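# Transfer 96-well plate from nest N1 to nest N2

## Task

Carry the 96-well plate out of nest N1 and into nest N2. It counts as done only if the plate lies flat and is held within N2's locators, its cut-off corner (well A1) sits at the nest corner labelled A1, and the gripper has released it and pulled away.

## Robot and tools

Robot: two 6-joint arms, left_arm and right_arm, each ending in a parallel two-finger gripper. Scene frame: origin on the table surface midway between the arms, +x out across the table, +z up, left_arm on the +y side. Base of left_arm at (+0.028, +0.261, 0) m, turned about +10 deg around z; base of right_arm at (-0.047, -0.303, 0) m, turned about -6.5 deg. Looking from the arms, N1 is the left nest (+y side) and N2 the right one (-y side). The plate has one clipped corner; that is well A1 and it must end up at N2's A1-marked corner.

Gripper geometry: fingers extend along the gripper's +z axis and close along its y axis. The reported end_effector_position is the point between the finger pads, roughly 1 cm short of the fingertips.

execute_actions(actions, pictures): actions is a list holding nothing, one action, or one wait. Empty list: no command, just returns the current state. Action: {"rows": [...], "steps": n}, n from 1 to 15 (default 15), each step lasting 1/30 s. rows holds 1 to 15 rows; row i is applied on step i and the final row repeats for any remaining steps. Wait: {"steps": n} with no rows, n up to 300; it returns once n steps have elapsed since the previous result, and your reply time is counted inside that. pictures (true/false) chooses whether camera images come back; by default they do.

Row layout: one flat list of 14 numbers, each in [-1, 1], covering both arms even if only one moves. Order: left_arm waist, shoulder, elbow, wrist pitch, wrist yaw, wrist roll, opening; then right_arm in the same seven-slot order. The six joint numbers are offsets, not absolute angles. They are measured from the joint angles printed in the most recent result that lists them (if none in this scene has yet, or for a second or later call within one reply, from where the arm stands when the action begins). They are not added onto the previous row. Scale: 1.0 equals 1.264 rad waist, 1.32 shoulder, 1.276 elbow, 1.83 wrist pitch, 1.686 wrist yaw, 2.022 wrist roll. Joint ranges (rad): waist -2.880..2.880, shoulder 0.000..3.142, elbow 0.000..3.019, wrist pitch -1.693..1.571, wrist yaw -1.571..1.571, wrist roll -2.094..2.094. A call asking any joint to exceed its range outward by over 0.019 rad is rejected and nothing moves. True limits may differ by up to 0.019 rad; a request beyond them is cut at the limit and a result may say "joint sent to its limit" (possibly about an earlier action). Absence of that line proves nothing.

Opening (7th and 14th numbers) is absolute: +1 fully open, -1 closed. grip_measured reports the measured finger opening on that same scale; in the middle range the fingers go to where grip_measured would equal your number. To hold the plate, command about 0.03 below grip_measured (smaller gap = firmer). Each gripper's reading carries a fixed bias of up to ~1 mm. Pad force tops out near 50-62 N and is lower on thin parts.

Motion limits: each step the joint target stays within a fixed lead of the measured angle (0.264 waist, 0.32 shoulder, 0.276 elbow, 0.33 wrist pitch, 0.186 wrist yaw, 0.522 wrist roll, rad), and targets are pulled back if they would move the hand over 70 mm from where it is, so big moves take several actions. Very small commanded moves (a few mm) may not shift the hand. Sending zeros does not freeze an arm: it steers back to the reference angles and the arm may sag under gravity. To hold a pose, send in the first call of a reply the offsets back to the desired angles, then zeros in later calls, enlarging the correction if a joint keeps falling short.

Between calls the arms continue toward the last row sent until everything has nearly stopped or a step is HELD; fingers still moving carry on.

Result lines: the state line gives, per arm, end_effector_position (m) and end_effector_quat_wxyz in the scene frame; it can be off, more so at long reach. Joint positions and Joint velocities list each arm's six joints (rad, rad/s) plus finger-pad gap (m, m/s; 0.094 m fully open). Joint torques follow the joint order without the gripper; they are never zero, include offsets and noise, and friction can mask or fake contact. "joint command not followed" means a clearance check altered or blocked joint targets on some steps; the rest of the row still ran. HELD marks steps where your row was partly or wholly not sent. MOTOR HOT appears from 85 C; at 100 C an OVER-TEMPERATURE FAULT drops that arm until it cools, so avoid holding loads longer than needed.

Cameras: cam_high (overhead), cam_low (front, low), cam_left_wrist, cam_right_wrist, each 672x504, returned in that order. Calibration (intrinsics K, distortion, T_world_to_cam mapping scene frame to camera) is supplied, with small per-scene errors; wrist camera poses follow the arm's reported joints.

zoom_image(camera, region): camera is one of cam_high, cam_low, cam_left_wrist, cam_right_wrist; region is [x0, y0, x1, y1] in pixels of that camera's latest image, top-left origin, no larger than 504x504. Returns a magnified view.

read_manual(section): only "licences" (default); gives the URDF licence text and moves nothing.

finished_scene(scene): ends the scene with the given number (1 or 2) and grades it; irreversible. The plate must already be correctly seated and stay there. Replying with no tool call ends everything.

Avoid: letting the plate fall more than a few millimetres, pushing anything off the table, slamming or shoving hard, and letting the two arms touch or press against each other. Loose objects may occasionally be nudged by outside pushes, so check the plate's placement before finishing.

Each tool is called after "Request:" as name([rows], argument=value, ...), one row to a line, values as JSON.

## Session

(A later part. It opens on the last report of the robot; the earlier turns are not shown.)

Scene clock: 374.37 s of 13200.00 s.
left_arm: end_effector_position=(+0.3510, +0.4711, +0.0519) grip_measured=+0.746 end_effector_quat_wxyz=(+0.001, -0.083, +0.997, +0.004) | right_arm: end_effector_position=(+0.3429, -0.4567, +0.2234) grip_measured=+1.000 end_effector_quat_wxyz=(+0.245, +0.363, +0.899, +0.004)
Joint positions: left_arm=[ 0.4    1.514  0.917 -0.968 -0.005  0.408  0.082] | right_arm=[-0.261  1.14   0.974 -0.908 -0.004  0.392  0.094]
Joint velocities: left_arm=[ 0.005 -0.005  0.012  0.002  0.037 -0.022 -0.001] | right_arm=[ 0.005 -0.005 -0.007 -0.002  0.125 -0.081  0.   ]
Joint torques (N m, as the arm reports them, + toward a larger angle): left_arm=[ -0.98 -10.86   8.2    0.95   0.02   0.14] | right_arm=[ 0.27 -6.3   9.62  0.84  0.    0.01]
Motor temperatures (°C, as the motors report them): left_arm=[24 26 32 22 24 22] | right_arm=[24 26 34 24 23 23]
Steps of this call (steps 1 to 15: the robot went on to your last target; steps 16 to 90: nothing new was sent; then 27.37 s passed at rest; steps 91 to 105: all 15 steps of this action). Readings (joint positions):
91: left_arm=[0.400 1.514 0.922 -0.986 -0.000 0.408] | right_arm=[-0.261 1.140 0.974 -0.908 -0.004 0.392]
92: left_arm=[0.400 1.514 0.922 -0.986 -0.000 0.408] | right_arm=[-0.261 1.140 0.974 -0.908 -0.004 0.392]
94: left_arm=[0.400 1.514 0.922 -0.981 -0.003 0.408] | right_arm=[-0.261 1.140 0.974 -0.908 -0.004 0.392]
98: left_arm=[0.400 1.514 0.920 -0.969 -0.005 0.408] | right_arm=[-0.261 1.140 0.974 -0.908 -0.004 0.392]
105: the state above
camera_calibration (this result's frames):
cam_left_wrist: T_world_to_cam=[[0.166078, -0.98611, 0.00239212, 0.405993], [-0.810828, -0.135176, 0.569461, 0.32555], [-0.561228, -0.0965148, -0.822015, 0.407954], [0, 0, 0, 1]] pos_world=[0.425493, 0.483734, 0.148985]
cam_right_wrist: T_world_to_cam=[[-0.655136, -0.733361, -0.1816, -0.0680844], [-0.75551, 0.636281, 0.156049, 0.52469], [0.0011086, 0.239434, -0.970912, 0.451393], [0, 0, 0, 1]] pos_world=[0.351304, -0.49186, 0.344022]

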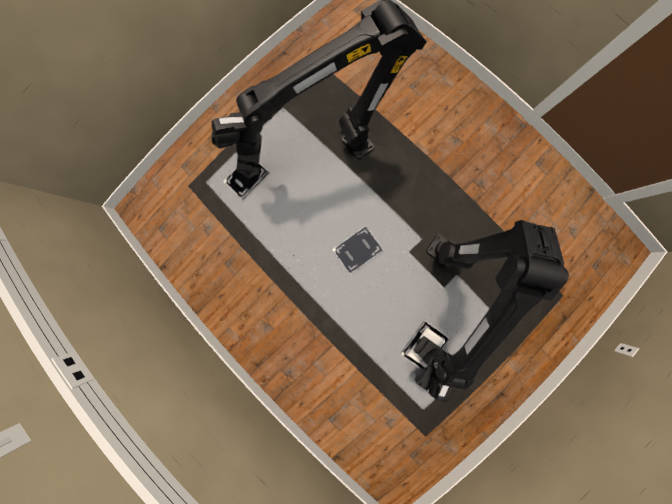

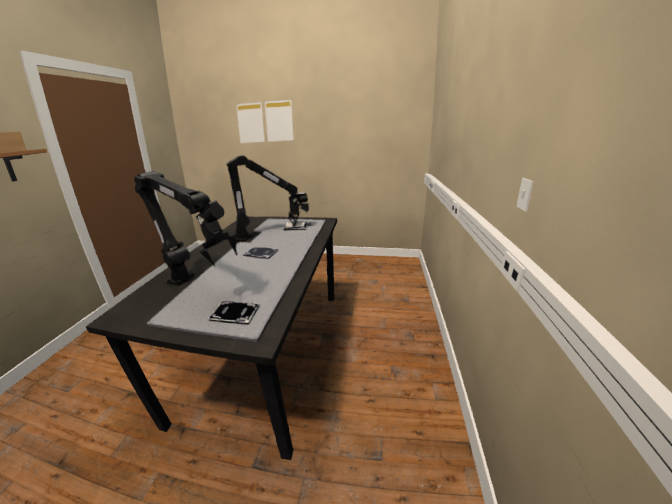

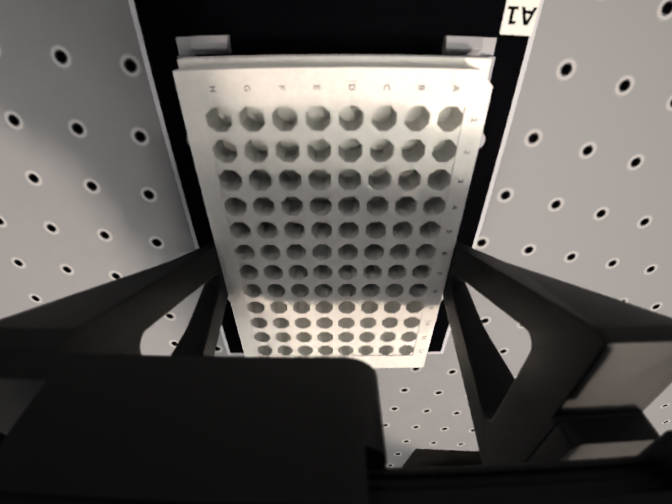

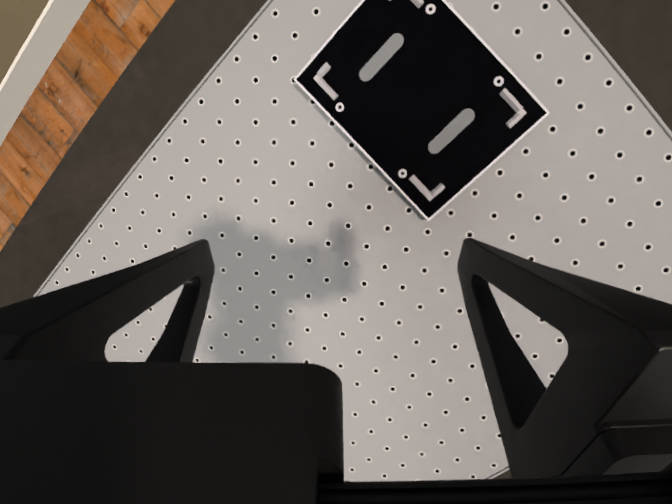

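Request:
execute_actions([
  {"rows": [[0,0.006,0.002,0.0085,-0.0015,0.005,0.715,0,0,0.005,0,0,0,1],[0,0.011,0.002,0.0085,-0.0015,0.005,0.715,0,0,0.005,0,0,0,1],[0,0.015,0.002,0.0085,-0.0015,0.005,0.715,0,0,0.005,0,0,0,1],[0,0.0175,0.002,0.0085,-0.0015,0.005,0.715,0,0,0.005,0,0,0,1],[0,0.020,0.002,0.0085,-0.0015,0.005,0.715,0,0,0.005,0,0,0,1],[0,0.0225,0.002,0.0085,-0.0015,0.005,0.715,0,0,0.005,0,0,0,1],[0,0.025,0.002,0.0095,-0.0015,0.005,0.715,0,0,0.005,0,0,0,1],[0,0.027,0.002,0.010,-0.0015,0.005,0.715,0,0,0.005,0,0,0,1],[0,0.029,0.002,0.0105,-0.0015,0.005,0.715,0,0,0.005,0,0,0,1],[0,0.031,0.002,0.011,-0.0015,0.005,0.715,0,0,0.005,0,0,0,1],[0,0.033,0.002,0.0115,-0.0015,0.005,0.715,0,0,0.005,0,0,0,1],[0,0.0345,0.002,0.0115,-0.0015,0.005,0.715,0,0,0.005,0,0,0,1],[0,0.036,0.002,0.0115,-0.0015,0.005,0.715,0,0,0.005,0,0,0,1],[0,0.037,0.002,0.0115,-0.0015,0.005,0.715,0,0,0.005,0,0,0,1],[0,0.0379,0.002,0.0115,-0.0015,0.005,0.715,0,0,0.005,0,0,0,1]], "steps": 15},
], pictures=false)

Request:
execute_actions([
  {"steps": 6},
], pictures=true)

Scene clock: 387.43 s of 13200.00 s.
left_arm: end_effector_position=(+0.3501, +0.4707, +0.0433) grip_measured=+0.746 end_effector_quat_wxyz=(-0.007, -0.083, +0.997, -0.001) | right_arm: end_effector_position=(+0.3429, -0.4567, +0.2234) grip_measured=+1.000 end_effector_quat_wxyz=(+0.245, +0.363, +0.899, +0.004)
Joint positions: left_arm=[ 0.4    1.537  0.917 -0.964 -0.006  0.408  0.082] | right_arm=[-0.261  1.14   0.974 -0.908 -0.004  0.392  0.094]
Joint velocities: left_arm=[-0.015  0.005  0.002 -0.007  0.051 -0.051  0.001] | right_arm=[-0.005 -0.024 -0.002 -0.007 -0.051 -0.081  0.   ]
Joint torques (N m, as the arm reports them, + toward a larger angle): left_arm=[-0.83 -8.59  8.6   1.05  0.09  0.15] | right_arm=[ 0.31 -6.32  9.63  0.84  0.    0.01]
Motor temperatures (°C, as the motors report them): left_arm=[24 26 32 22 24 22] | right_arm=[24 26 34 24 23 23]
Steps of this call (steps 1 to 15: the robot went on to your last target; steps 16 to 90: nothing new was sent; then 9.57 s passed at rest; steps 91 to 105: all 15 steps of this action). Readings (joint positions):
91: left_arm=[0.400 1.514 0.917 -0.968 -0.005 0.408] | right_arm=[-0.261 1.140 0.974 -0.908 -0.004 0.392]
92: left_arm=[0.400 1.514 0.917 -0.968 -0.005 0.408] | right_arm=[-0.261 1.140 0.974 -0.908 -0.004 0.392]
94: left_arm=[0.400 1.515 0.917 -0.968 -0.005 0.408] | right_arm=[-0.261 1.140 0.974 -0.908 -0.004 0.392]
98: left_arm=[0.400 1.525 0.917 -0.967 -0.005 0.408] | right_arm=[-0.261 1.140 0.974 -0.908 -0.004 0.392]
105: the state above

Scene clock: 387.63 s of 13200.00 s.
left_arm: end_effector_position=(+0.3501, +0.4707, +0.0433) grip_measured=+0.746 end_effector_quat_wxyz=(-0.007, -0.083, +0.997, -0.001) | right_arm: end_effector_position=(+0.3429, -0.4567, +0.2234) grip_measured=+1.000 end_effector_quat_wxyz=(+0.245, +0.363, +0.899, +0.004)
Joint positions: left_arm=[ 0.4    1.537  0.917 -0.964 -0.006  0.408  0.082] | right_arm=[-0.261  1.14   0.974 -0.908 -0.004  0.392  0.094]
Joint velocities: left_arm=[-0.005 -0.005  0.012  0.002  0.022 -0.022 -0.001] | right_arm=[ 0.005 -0.005 -0.017  0.027  0.007 -0.007  0.   ]
Joint torques (N m, as the arm reports them, + toward a larger angle): left_arm=[-0.97 -8.91  8.47  0.93  0.07  0.15] | right_arm=[ 0.31 -6.3   9.61  0.83  0.    0.02]
Motor temperatures (°C, as the motors report them): left_arm=[24 26 32 22 24 22] | right_arm=[24 26 34 24 23 23]
Steps of this call (steps 1 to 6: the robot went on to your last target). Readings (joint positions):
1: left_arm=[0.400 1.537 0.917 -0.964 -0.006 0.408] | right_arm=[-0.261 1.140 0.974 -0.908 -0.004 0.392]
2: left_arm=[0.400 1.537 0.917 -0.964 -0.006 0.408] | right_arm=[-0.261 1.140 0.974 -0.908 -0.004 0.392]
4: left_arm=[0.400 1.537 0.917 -0.964 -0.006 0.408] | right_arm=[-0.261 1.140 0.974 -0.908 -0.004 0.392]
6: the state above
camera_calibration (this result's frames):
cam_left_wrist: T_world_to_cam=[[0.166174, -0.986052, 0.00939612, 0.405402], [-0.801165, -0.129449, 0.584276, 0.322976], [-0.57491, -0.104619, -0.811501, 0.408526], [0, 0, 0, 1]] pos_world=[0.426255, 0.484296, 0.139003]
cam_right_wrist: T_world_to_cam=[[-0.655136, -0.733361, -0.1816, -0.0680844], [-0.75551, 0.636281, 0.156049, 0.52469], [0.0011086, 0.239434, -0.970912, 0.451393], [0, 0, 0, 1]] pos_world=[0.351304, -0.49186, 0.344022]

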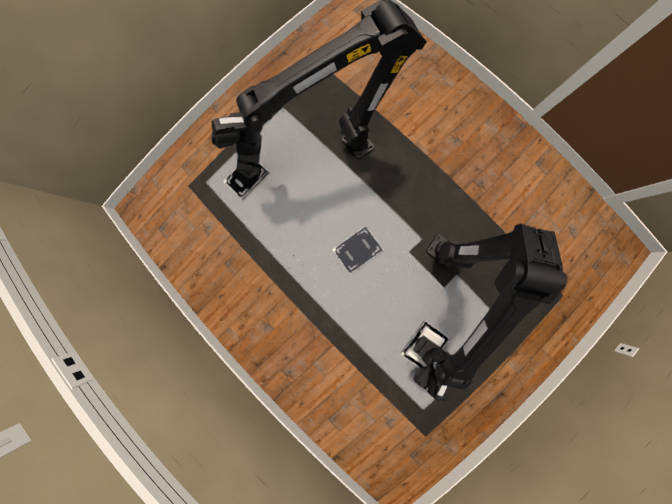

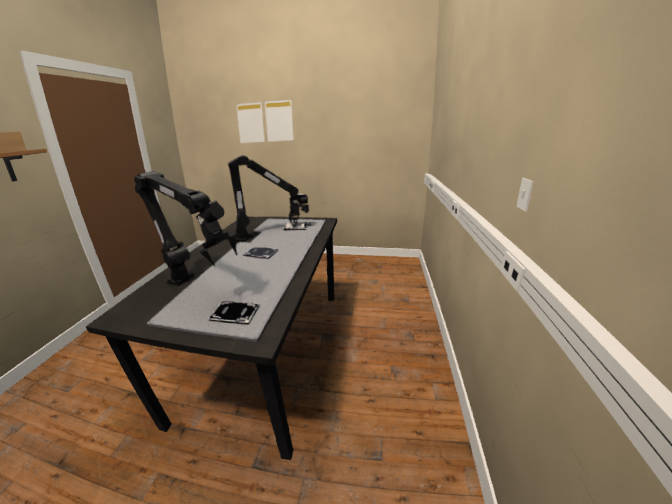

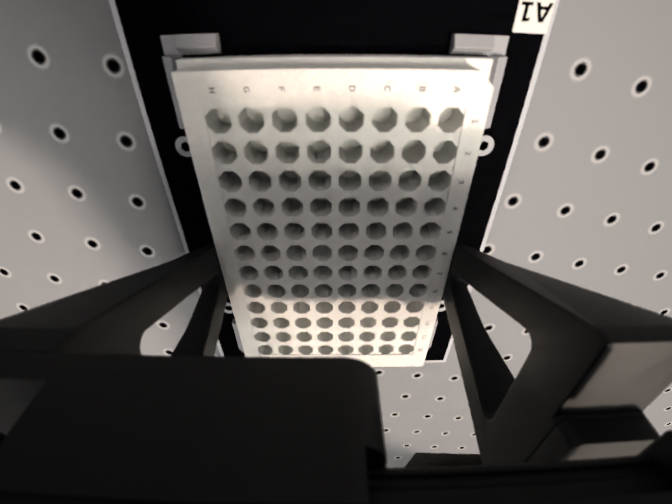

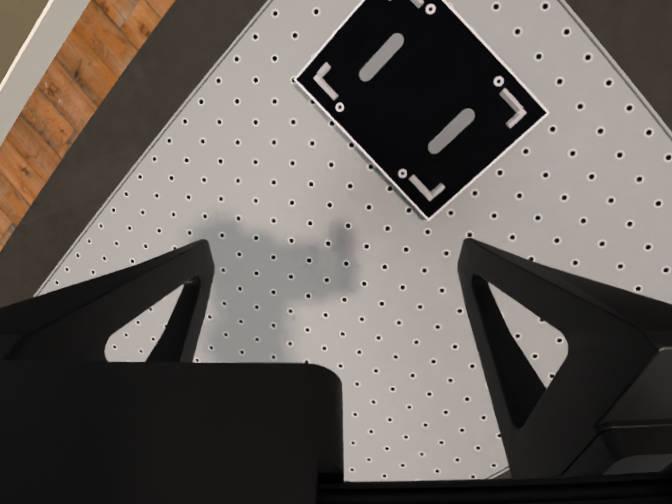

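Request:
zoom_image(camera="cam_left_wrist", region=[140, 10, 530, 170])

Request:
zoom_image(camera="cam_left_wrist", region=[200, 260, 470, 380])

Region (140, 10, 530, 170) of cam_left_wrist's 672x504 image, scaled by 1.292, with more detail than that image has; it fills the top 207 rows of this view, and the rest is white.

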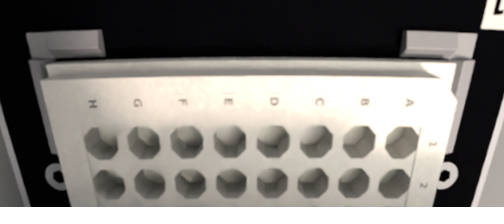

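Region (200, 260, 470, 380) of cam_left_wrist's 672x504 image, scaled by 1.867, with more detail than that image has.

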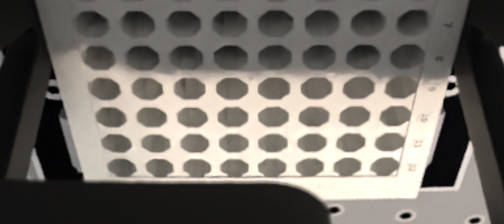

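Request:
execute_actions([
  {"rows": [[0,0.012,0.003,0.005,0,0,0.715,0,0,0.005,0,0,0,1],[0,0.006,0.003,0.002,0,0,0.715,0,0,0.005,0,0,0,1],[0,0,0.003,0,0,0,0.73,0,0,0.005,0,0,0,1],[0,0,0.003,0,0,0,0.75,0,0,0.005,0,0,0,1],[0,0,0.003,0,0,0,0.78,0,0,0.005,0,0,0,1],[0,0,0.003,0,0,0,0.82,0,0,0.005,0,0,0,1],[0,0,0.003,0,0,0,0.87,0,0,0.005,0,0,0,1],[0,0,0.003,0,0,0,0.92,0,0,0.005,0,0,0,1],[0,0,0.003,0,0,0,0.97,0,0,0.005,0,0,0,1],[0,0,0.003,0,0,0,1,0,0,0.005,0,0,0,1],[0,-0.0011,0.003,0,0,0,1,0,0,0.005,0,0,0,1],[0,-0.0040,0.003,0,0,0,1,0,0,0.005,0,0,0,1],[0,-0.0089,0.003,0,0,0,1,0,0,0.005,0,0,0,1],[0,-0.0155,0.003,0,0,0,1,0,0,0.005,0,0,0,1],[0,-0.0236,0.003,0,0,0,1,0,0,0.005,0,0,0,1]], "steps": 15},
], pictures=true)

Request:
execute_actions([
  {"rows": [[0,-0.0286,0.004,0,0,0,1,0,0,0.005,0,0,0,1],[0,-0.0393,0.004,0,0,0,1,0,0,0.005,0,0,0,1],[0,-0.0513,0.004,0,0,0,1,0,0,0.005,0,0,0,1],[0,-0.0642,0.004,0,0,0,1,0,0,0.005,0,0,0,1],[0,-0.0780,0.004,0,0,0,1,0,0,0.005,0,0,0,1],[-0.0018,-0.0924,0.004,0,0,0,1,0,0,0.005,0,0,0,1],[-0.0070,-0.1074,0.004,0,0,0,1,0,0,0.005,0,0,0,1],[-0.0153,-0.1230,0.004,0,0,0,1,0,0,0.005,0,0,0,1],[-0.0263,-0.1386,0.004,0,0,0,1,0,0,0.005,0,0,0,1],[-0.0399,-0.1545,0.004,0,0,0,1,0,0,0.005,0,0,0,1],[-0.0556,-0.1705,0.004,0,0,0,1,0,0,0.005,0,0,0,1],[-0.0732,-0.1861,0.004,0,0,0,1,0,0,0.005,0,0,0,1],[-0.0923,-0.2017,0.004,0,0,0,1,0,0,0.005,0,0,0,1],[-0.1127,-0.2167,0.004,0,0,0,1,0,0,0.005,0,0,0,1],[-0.1339,-0.2311,0.004,0,0,0,1,0,0,0.005,0,0,0,1]], "steps": 15},
], pictures=true)

Request:
execute_actions([
  {"rows": [[-0.0727,-0.0434,0.004,0,0,0,1,0,0,0.005,0,0,0,1],[-0.0949,-0.0563,0.004,0,0,0,1,0,0,0.005,0,0,0,1],[-0.1172,-0.0683,0.004,0,0,0,1,0,0,0.005,0,0,0,1],[-0.1390,-0.0790,0.004,0,0,0,1,0,0,0.005,0,0,0,1],[-0.1603,-0.0886,0.004,0,0,0,1,0,0,0.005,0,0,0,1],[-0.1806,-0.0967,0.004,0,0,0,1,0,0,0.005,0,0,0,1],[-0.1998,-0.1032,0.004,0,0,0,1,0,0,0.005,0,0,0,1],[-0.2173,-0.1081,0.004,0,0,0,1,0,0,0.005,0,0,0,1],[-0.2331,-0.1111,0.004,0,0,0,1,0,0,0.005,0,0,0,1],[-0.2466,-0.1121,0.004,0,0,0,1,0,0,0.005,0,0,0,1],[-0.2577,-0.1121,0.004,0,0,0,1,0,0,0.005,0,0,0,1],[-0.2659,-0.1121,0.004,0,0,0,1,0,0,0.005,0,0,0,1],[-0.2711,-0.1121,0.004,0,0,0,1,0,0,0.005,0,0,0,1],[-0.2729,-0.1121,0.004,0,0,0,1,0,0,0.005,0,0,0,1]], "steps": 15},
], pictures=true)

Scene clock: 412.67 s of 13200.00 s.
left_arm: end_effector_position=(+0.3505, +0.4710, +0.0455) grip_measured=+1.000 end_effector_quat_wxyz=(-0.005, -0.083, +0.997, +0.001) | right_arm: end_effector_position=(+0.3429, -0.4567, +0.2234) grip_measured=+1.000 end_effector_quat_wxyz=(+0.245, +0.363, +0.899, +0.004)
Joint positions: left_arm=[ 0.4    1.531  0.917 -0.964 -0.006  0.408  0.094] | right_arm=[-0.261  1.14   0.974 -0.908 -0.004  0.392  0.094]
Joint velocities: left_arm=[ 0.015 -0.103  0.007  0.012 -0.066  0.037  0.   ] | right_arm=[ 0.005  0.015  0.002 -0.012 -0.066 -0.007  0.   ]
Joint torques (N m, as the arm reports them, + toward a larger angle): left_arm=[ -0.85 -12.68   8.7    0.19   0.17   0.04] | right_arm=[ 0.3  -6.35  9.62  0.84  0.    0.01]
Motor temperatures (°C, as the motors report them): left_arm=[24 26 32 22 24 22] | right_arm=[24 26 35 24 23 23]
Steps of this call (steps 1 to 15: the robot went on to your last target; steps 16 to 90: nothing new was sent; then 21.53 s passed at rest; steps 91 to 105: all 15 steps of this action). Readings (joint positions):
91: left_arm=[0.400 1.537 0.917 -0.964 -0.006 0.408] | right_arm=[-0.261 1.140 0.974 -0.908 -0.004 0.392]
92: left_arm=[0.400 1.537 0.917 -0.964 -0.006 0.408] | right_arm=[-0.261 1.140 0.974 -0.908 -0.004 0.392]
94: left_arm=[0.400 1.536 0.917 -0.964 -0.006 0.408] | right_arm=[-0.261 1.140 0.974 -0.908 -0.004 0.392]
98: left_arm=[0.400 1.536 0.917 -0.964 -0.006 0.408] | right_arm=[-0.261 1.140 0.974 -0.908 -0.004 0.392]
105: the state above
camera_calibration (this result's frames):
cam_left_wrist: T_world_to_cam=[[0.166132, -0.986079, 0.00697926, 0.405727], [-0.804148, -0.131378, 0.57973, 0.324234], [-0.570742, -0.101924, -0.814779, 0.408025], [0, 0, 0, 1]] pos_world=[0.426205, 0.484263, 0.141651]
cam_right_wrist: T_world_to_cam=[[-0.655136, -0.733361, -0.1816, -0.0680844], [-0.75551, 0.636281, 0.156049, 0.52469], [0.0011086, 0.239434, -0.970912, 0.451393], [0, 0, 0, 1]] pos_world=[0.351304, -0.49186, 0.344022]

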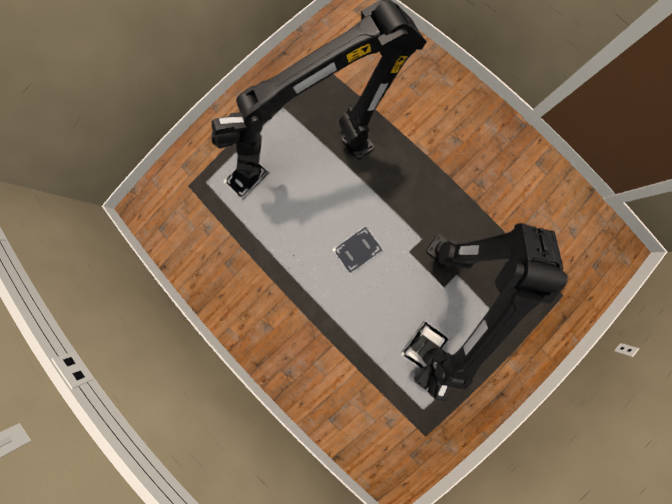

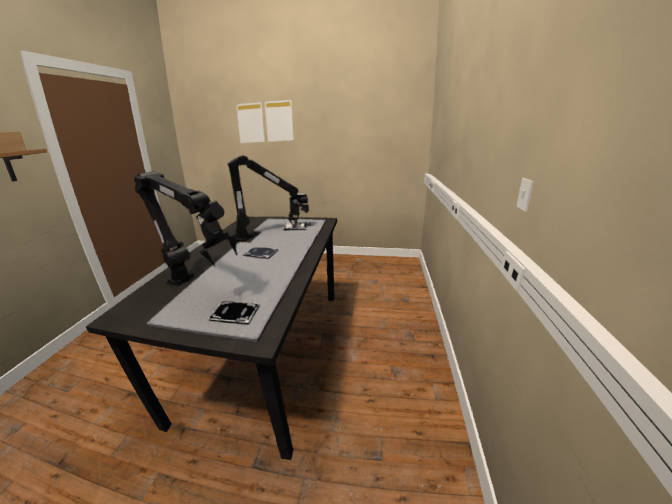

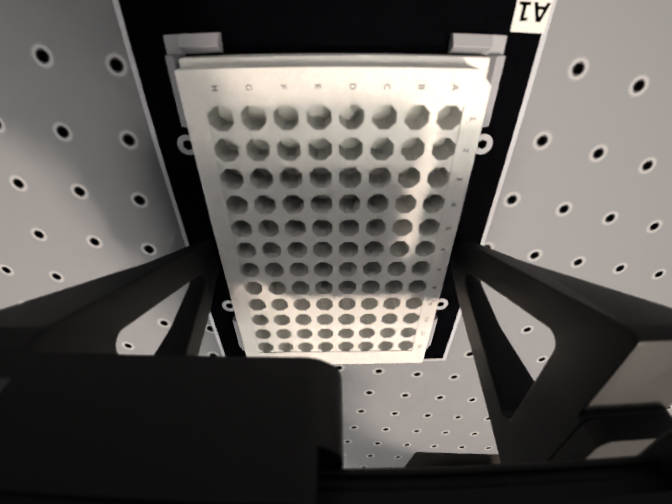

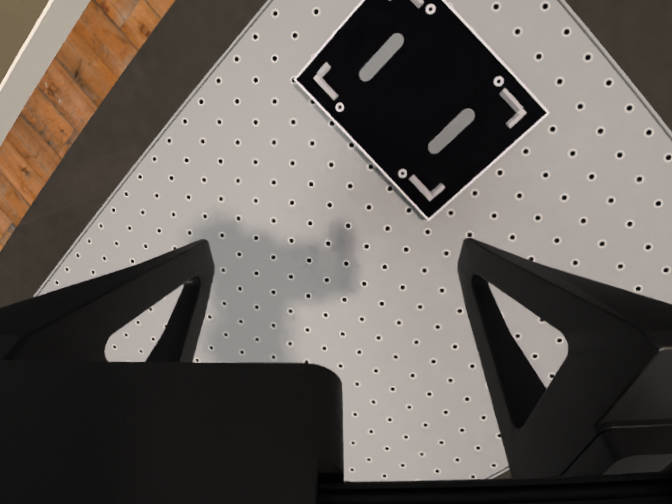

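Scene clock: 413.17 s of 13200.00 s.
left_arm: end_effector_position=(+0.3796, +0.4395, +0.1464) grip_measured=+1.000 end_effector_quat_wxyz=(+0.119, -0.030, +0.991, +0.059) | right_arm: end_effector_position=(+0.3429, -0.4567, +0.2234) grip_measured=+1.000 end_effector_quat_wxyz=(+0.245, +0.363, +0.899, +0.004)
Joint positions: left_arm=[ 0.293  1.259  0.917 -0.964 -0.006  0.408  0.094] | right_arm=[-0.261  1.14   0.974 -0.908 -0.004  0.392  0.094]
Joint velocities: left_arm=[-0.845 -0.591 -0.002 -0.012  0.022 -0.051  0.   ] | right_arm=[-0.015 -0.005 -0.012  0.007  0.095 -0.022  0.   ]
Joint torques (N m, as the arm reports them, + toward a larger angle): left_arm=[-2.28 -8.42 10.6   0.87  0.15  0.  ] | right_arm=[ 0.28 -6.3   9.61  0.85  0.01  0.01]
Motor temperatures (°C, as the motors report them): left_arm=[24 26 32 22 24 22] | right_arm=[24 26 35 24 23 23]
Steps of this call (steps 1 to 15: all 15 steps of this action). Readings (joint positions):
1: left_arm=[0.400 1.526 0.917 -0.964 -0.006 0.408] | right_arm=[-0.261 1.140 0.974 -0.908 -0.004 0.392]
2: left_arm=[0.400 1.519 0.917 -0.964 -0.006 0.408] | right_arm=[-0.261 1.140 0.974 -0.908 -0.004 0.392]
4: left_arm=[0.400 1.494 0.917 -0.964 -0.006 0.408] | right_arm=[-0.261 1.140 0.974 -0.908 -0.004 0.392]
8: left_arm=[0.399 1.416 0.917 -0.964 -0.006 0.408] | right_arm=[-0.261 1.140 0.974 -0.908 -0.004 0.392]
15: the state above
camera_calibration (this result's frames):
cam_left_wrist: T_world_to_cam=[[0.0710721, -0.99245, -0.0999548, 0.423698], [-0.928399, -0.102459, 0.357179, 0.351975], [-0.364724, 0.0674124, -0.928672, 0.367693], [0, 0, 0, 1]] pos_world=[0.430767, 0.431775, 0.258099]
cam_right_wrist: T_world_to_cam=[[-0.655136, -0.733361, -0.1816, -0.0680844], [-0.75551, 0.636281, 0.156049, 0.52469], [0.0011086, 0.239434, -0.970912, 0.451393], [0, 0, 0, 1]] pos_world=[0.351304, -0.49186, 0.344022]

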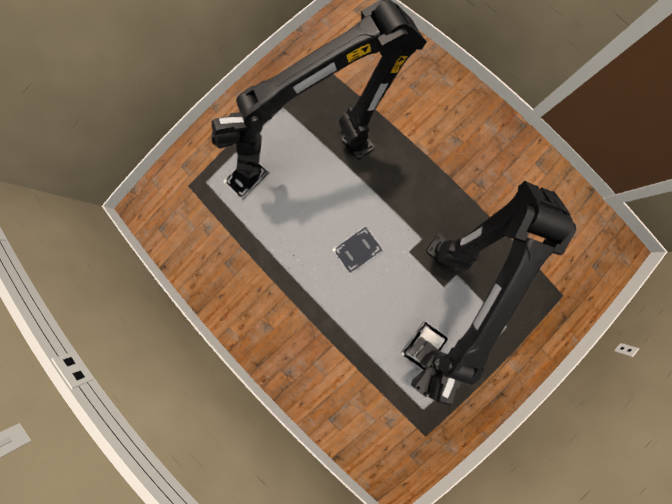

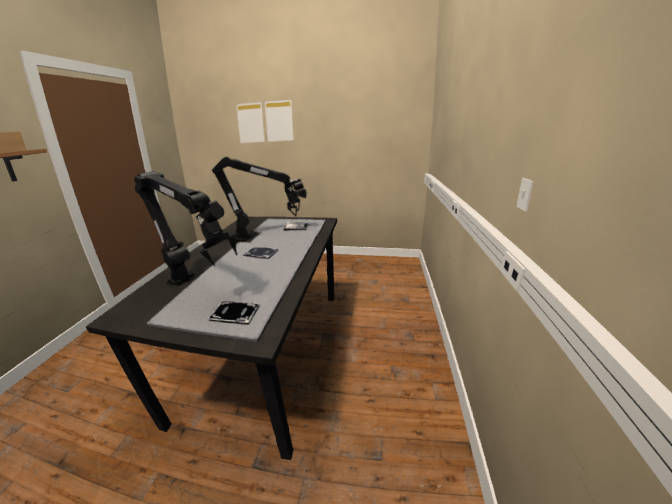

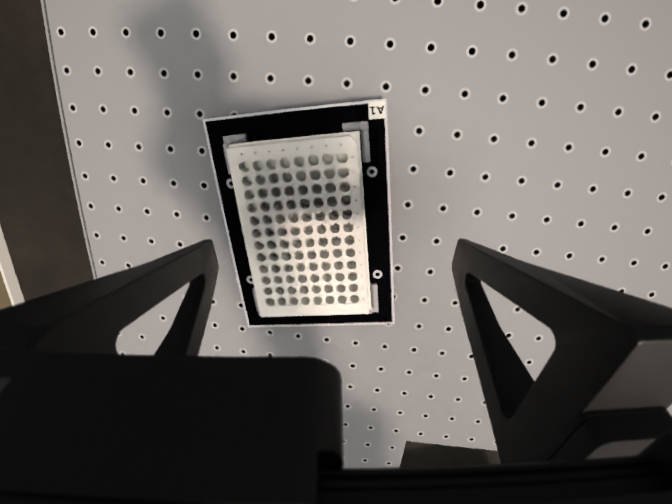

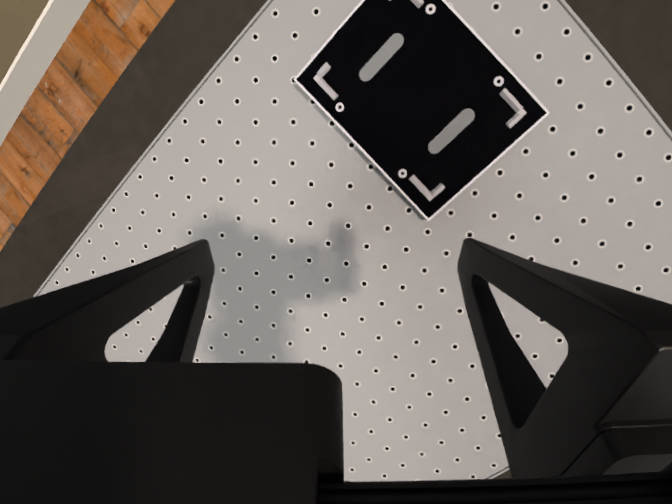

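Scene clock: 413.67 s of 13200.00 s.
left_arm: end_effector_position=(+0.4121, +0.3095, +0.2040) grip_measured=+1.000 end_effector_quat_wxyz=(+0.201, +0.138, +0.968, +0.058) | right_arm: end_effector_position=(+0.3429, -0.4567, +0.2234) grip_measured=+1.000 end_effector_quat_wxyz=(+0.245, +0.363, +0.899, +0.004)
Joint positions: left_arm=[-0.051  1.103  0.917 -0.964 -0.006  0.408  0.094] | right_arm=[-0.261  1.14   0.974 -0.908 -0.004  0.392  0.094]
Joint velocities: left_arm=[-0.132 -0.015 -0.012 -0.002  0.007 -0.022  0.   ] | right_arm=[-0.005  0.005 -0.002 -0.012 -0.007  0.037  0.   ]
Joint torques (N m, as the arm reports them, + toward a larger angle): left_arm=[-0.4  -5.58 10.97  1.03  0.17  0.02] | right_arm=[ 0.33 -6.19  9.62  0.84  0.    0.01]
Motor temperatures (°C, as the motors report them): left_arm=[24 26 32 22 24 22] | right_arm=[24 26 35 24 23 23]
Steps of this call (steps 1 to 15: all 15 steps of this action). Readings (joint positions):
1: left_arm=[0.263 1.238 0.917 -0.964 -0.006 0.408] | right_arm=[-0.261 1.140 0.974 -0.908 -0.004 0.392]
2: left_arm=[0.232 1.219 0.917 -0.964 -0.006 0.408] | right_arm=[-0.261 1.140 0.974 -0.908 -0.004 0.392]
4: left_arm=[0.169 1.181 0.917 -0.964 -0.006 0.408] | right_arm=[-0.261 1.140 0.974 -0.908 -0.004 0.392]
8: left_arm=[0.056 1.124 0.917 -0.964 -0.006 0.408] | right_arm=[-0.261 1.140 0.974 -0.908 -0.004 0.392]
15: the state above
camera_calibration (this result's frames):
cam_left_wrist: T_world_to_cam=[[-0.247913, -0.955786, -0.158154, 0.430075], [-0.952994, 0.211249, 0.2172, 0.289894], [-0.174187, 0.204567, -0.96323, 0.327854], [0, 0, 0, 1]] pos_world=[0.439996, 0.282752, 0.320852]
cam_right_wrist: T_world_to_cam=[[-0.655136, -0.733361, -0.1816, -0.0680844], [-0.75551, 0.636281, 0.156049, 0.52469], [0.0011086, 0.239434, -0.970912, 0.451393], [0, 0, 0, 1]] pos_world=[0.351304, -0.49186, 0.344022]

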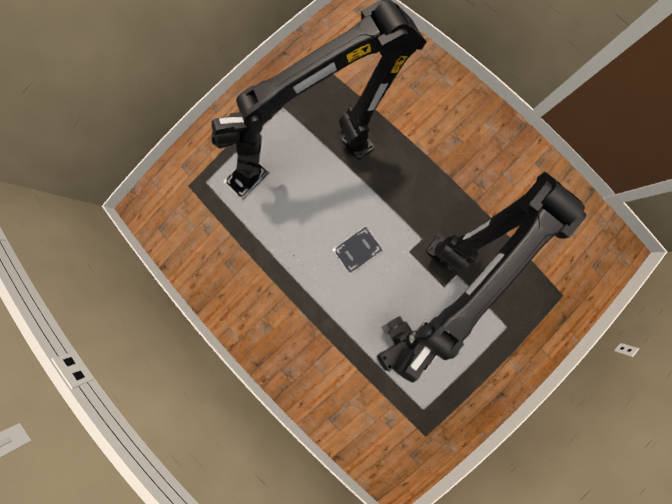

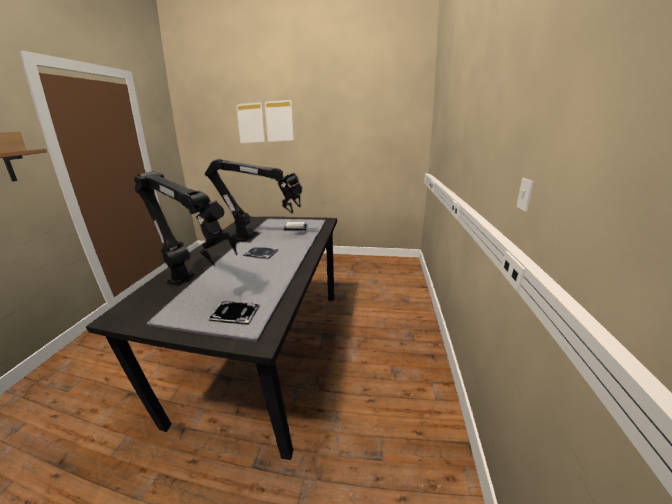

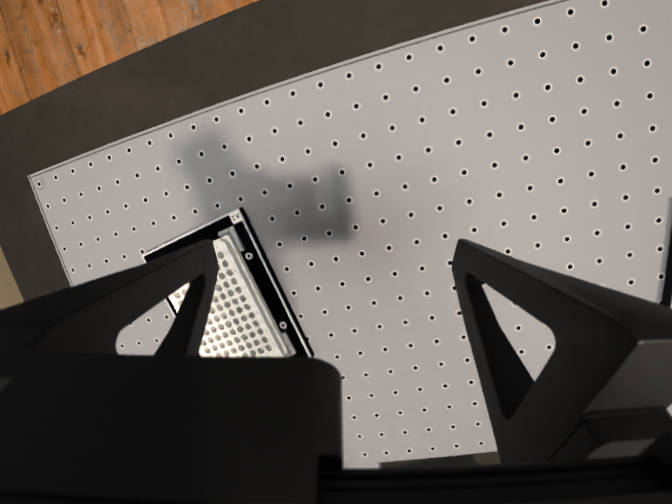

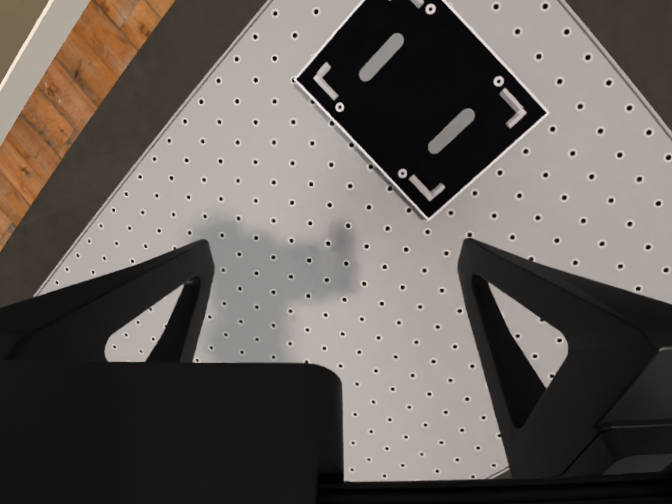

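The plate sits in N2 inside the locators with A1 at the marked corner. The gripper is open and both arms are clear, so I'm ending the scene.

Request:
finished_scene(scene=2)

The scene is finished: the task was done.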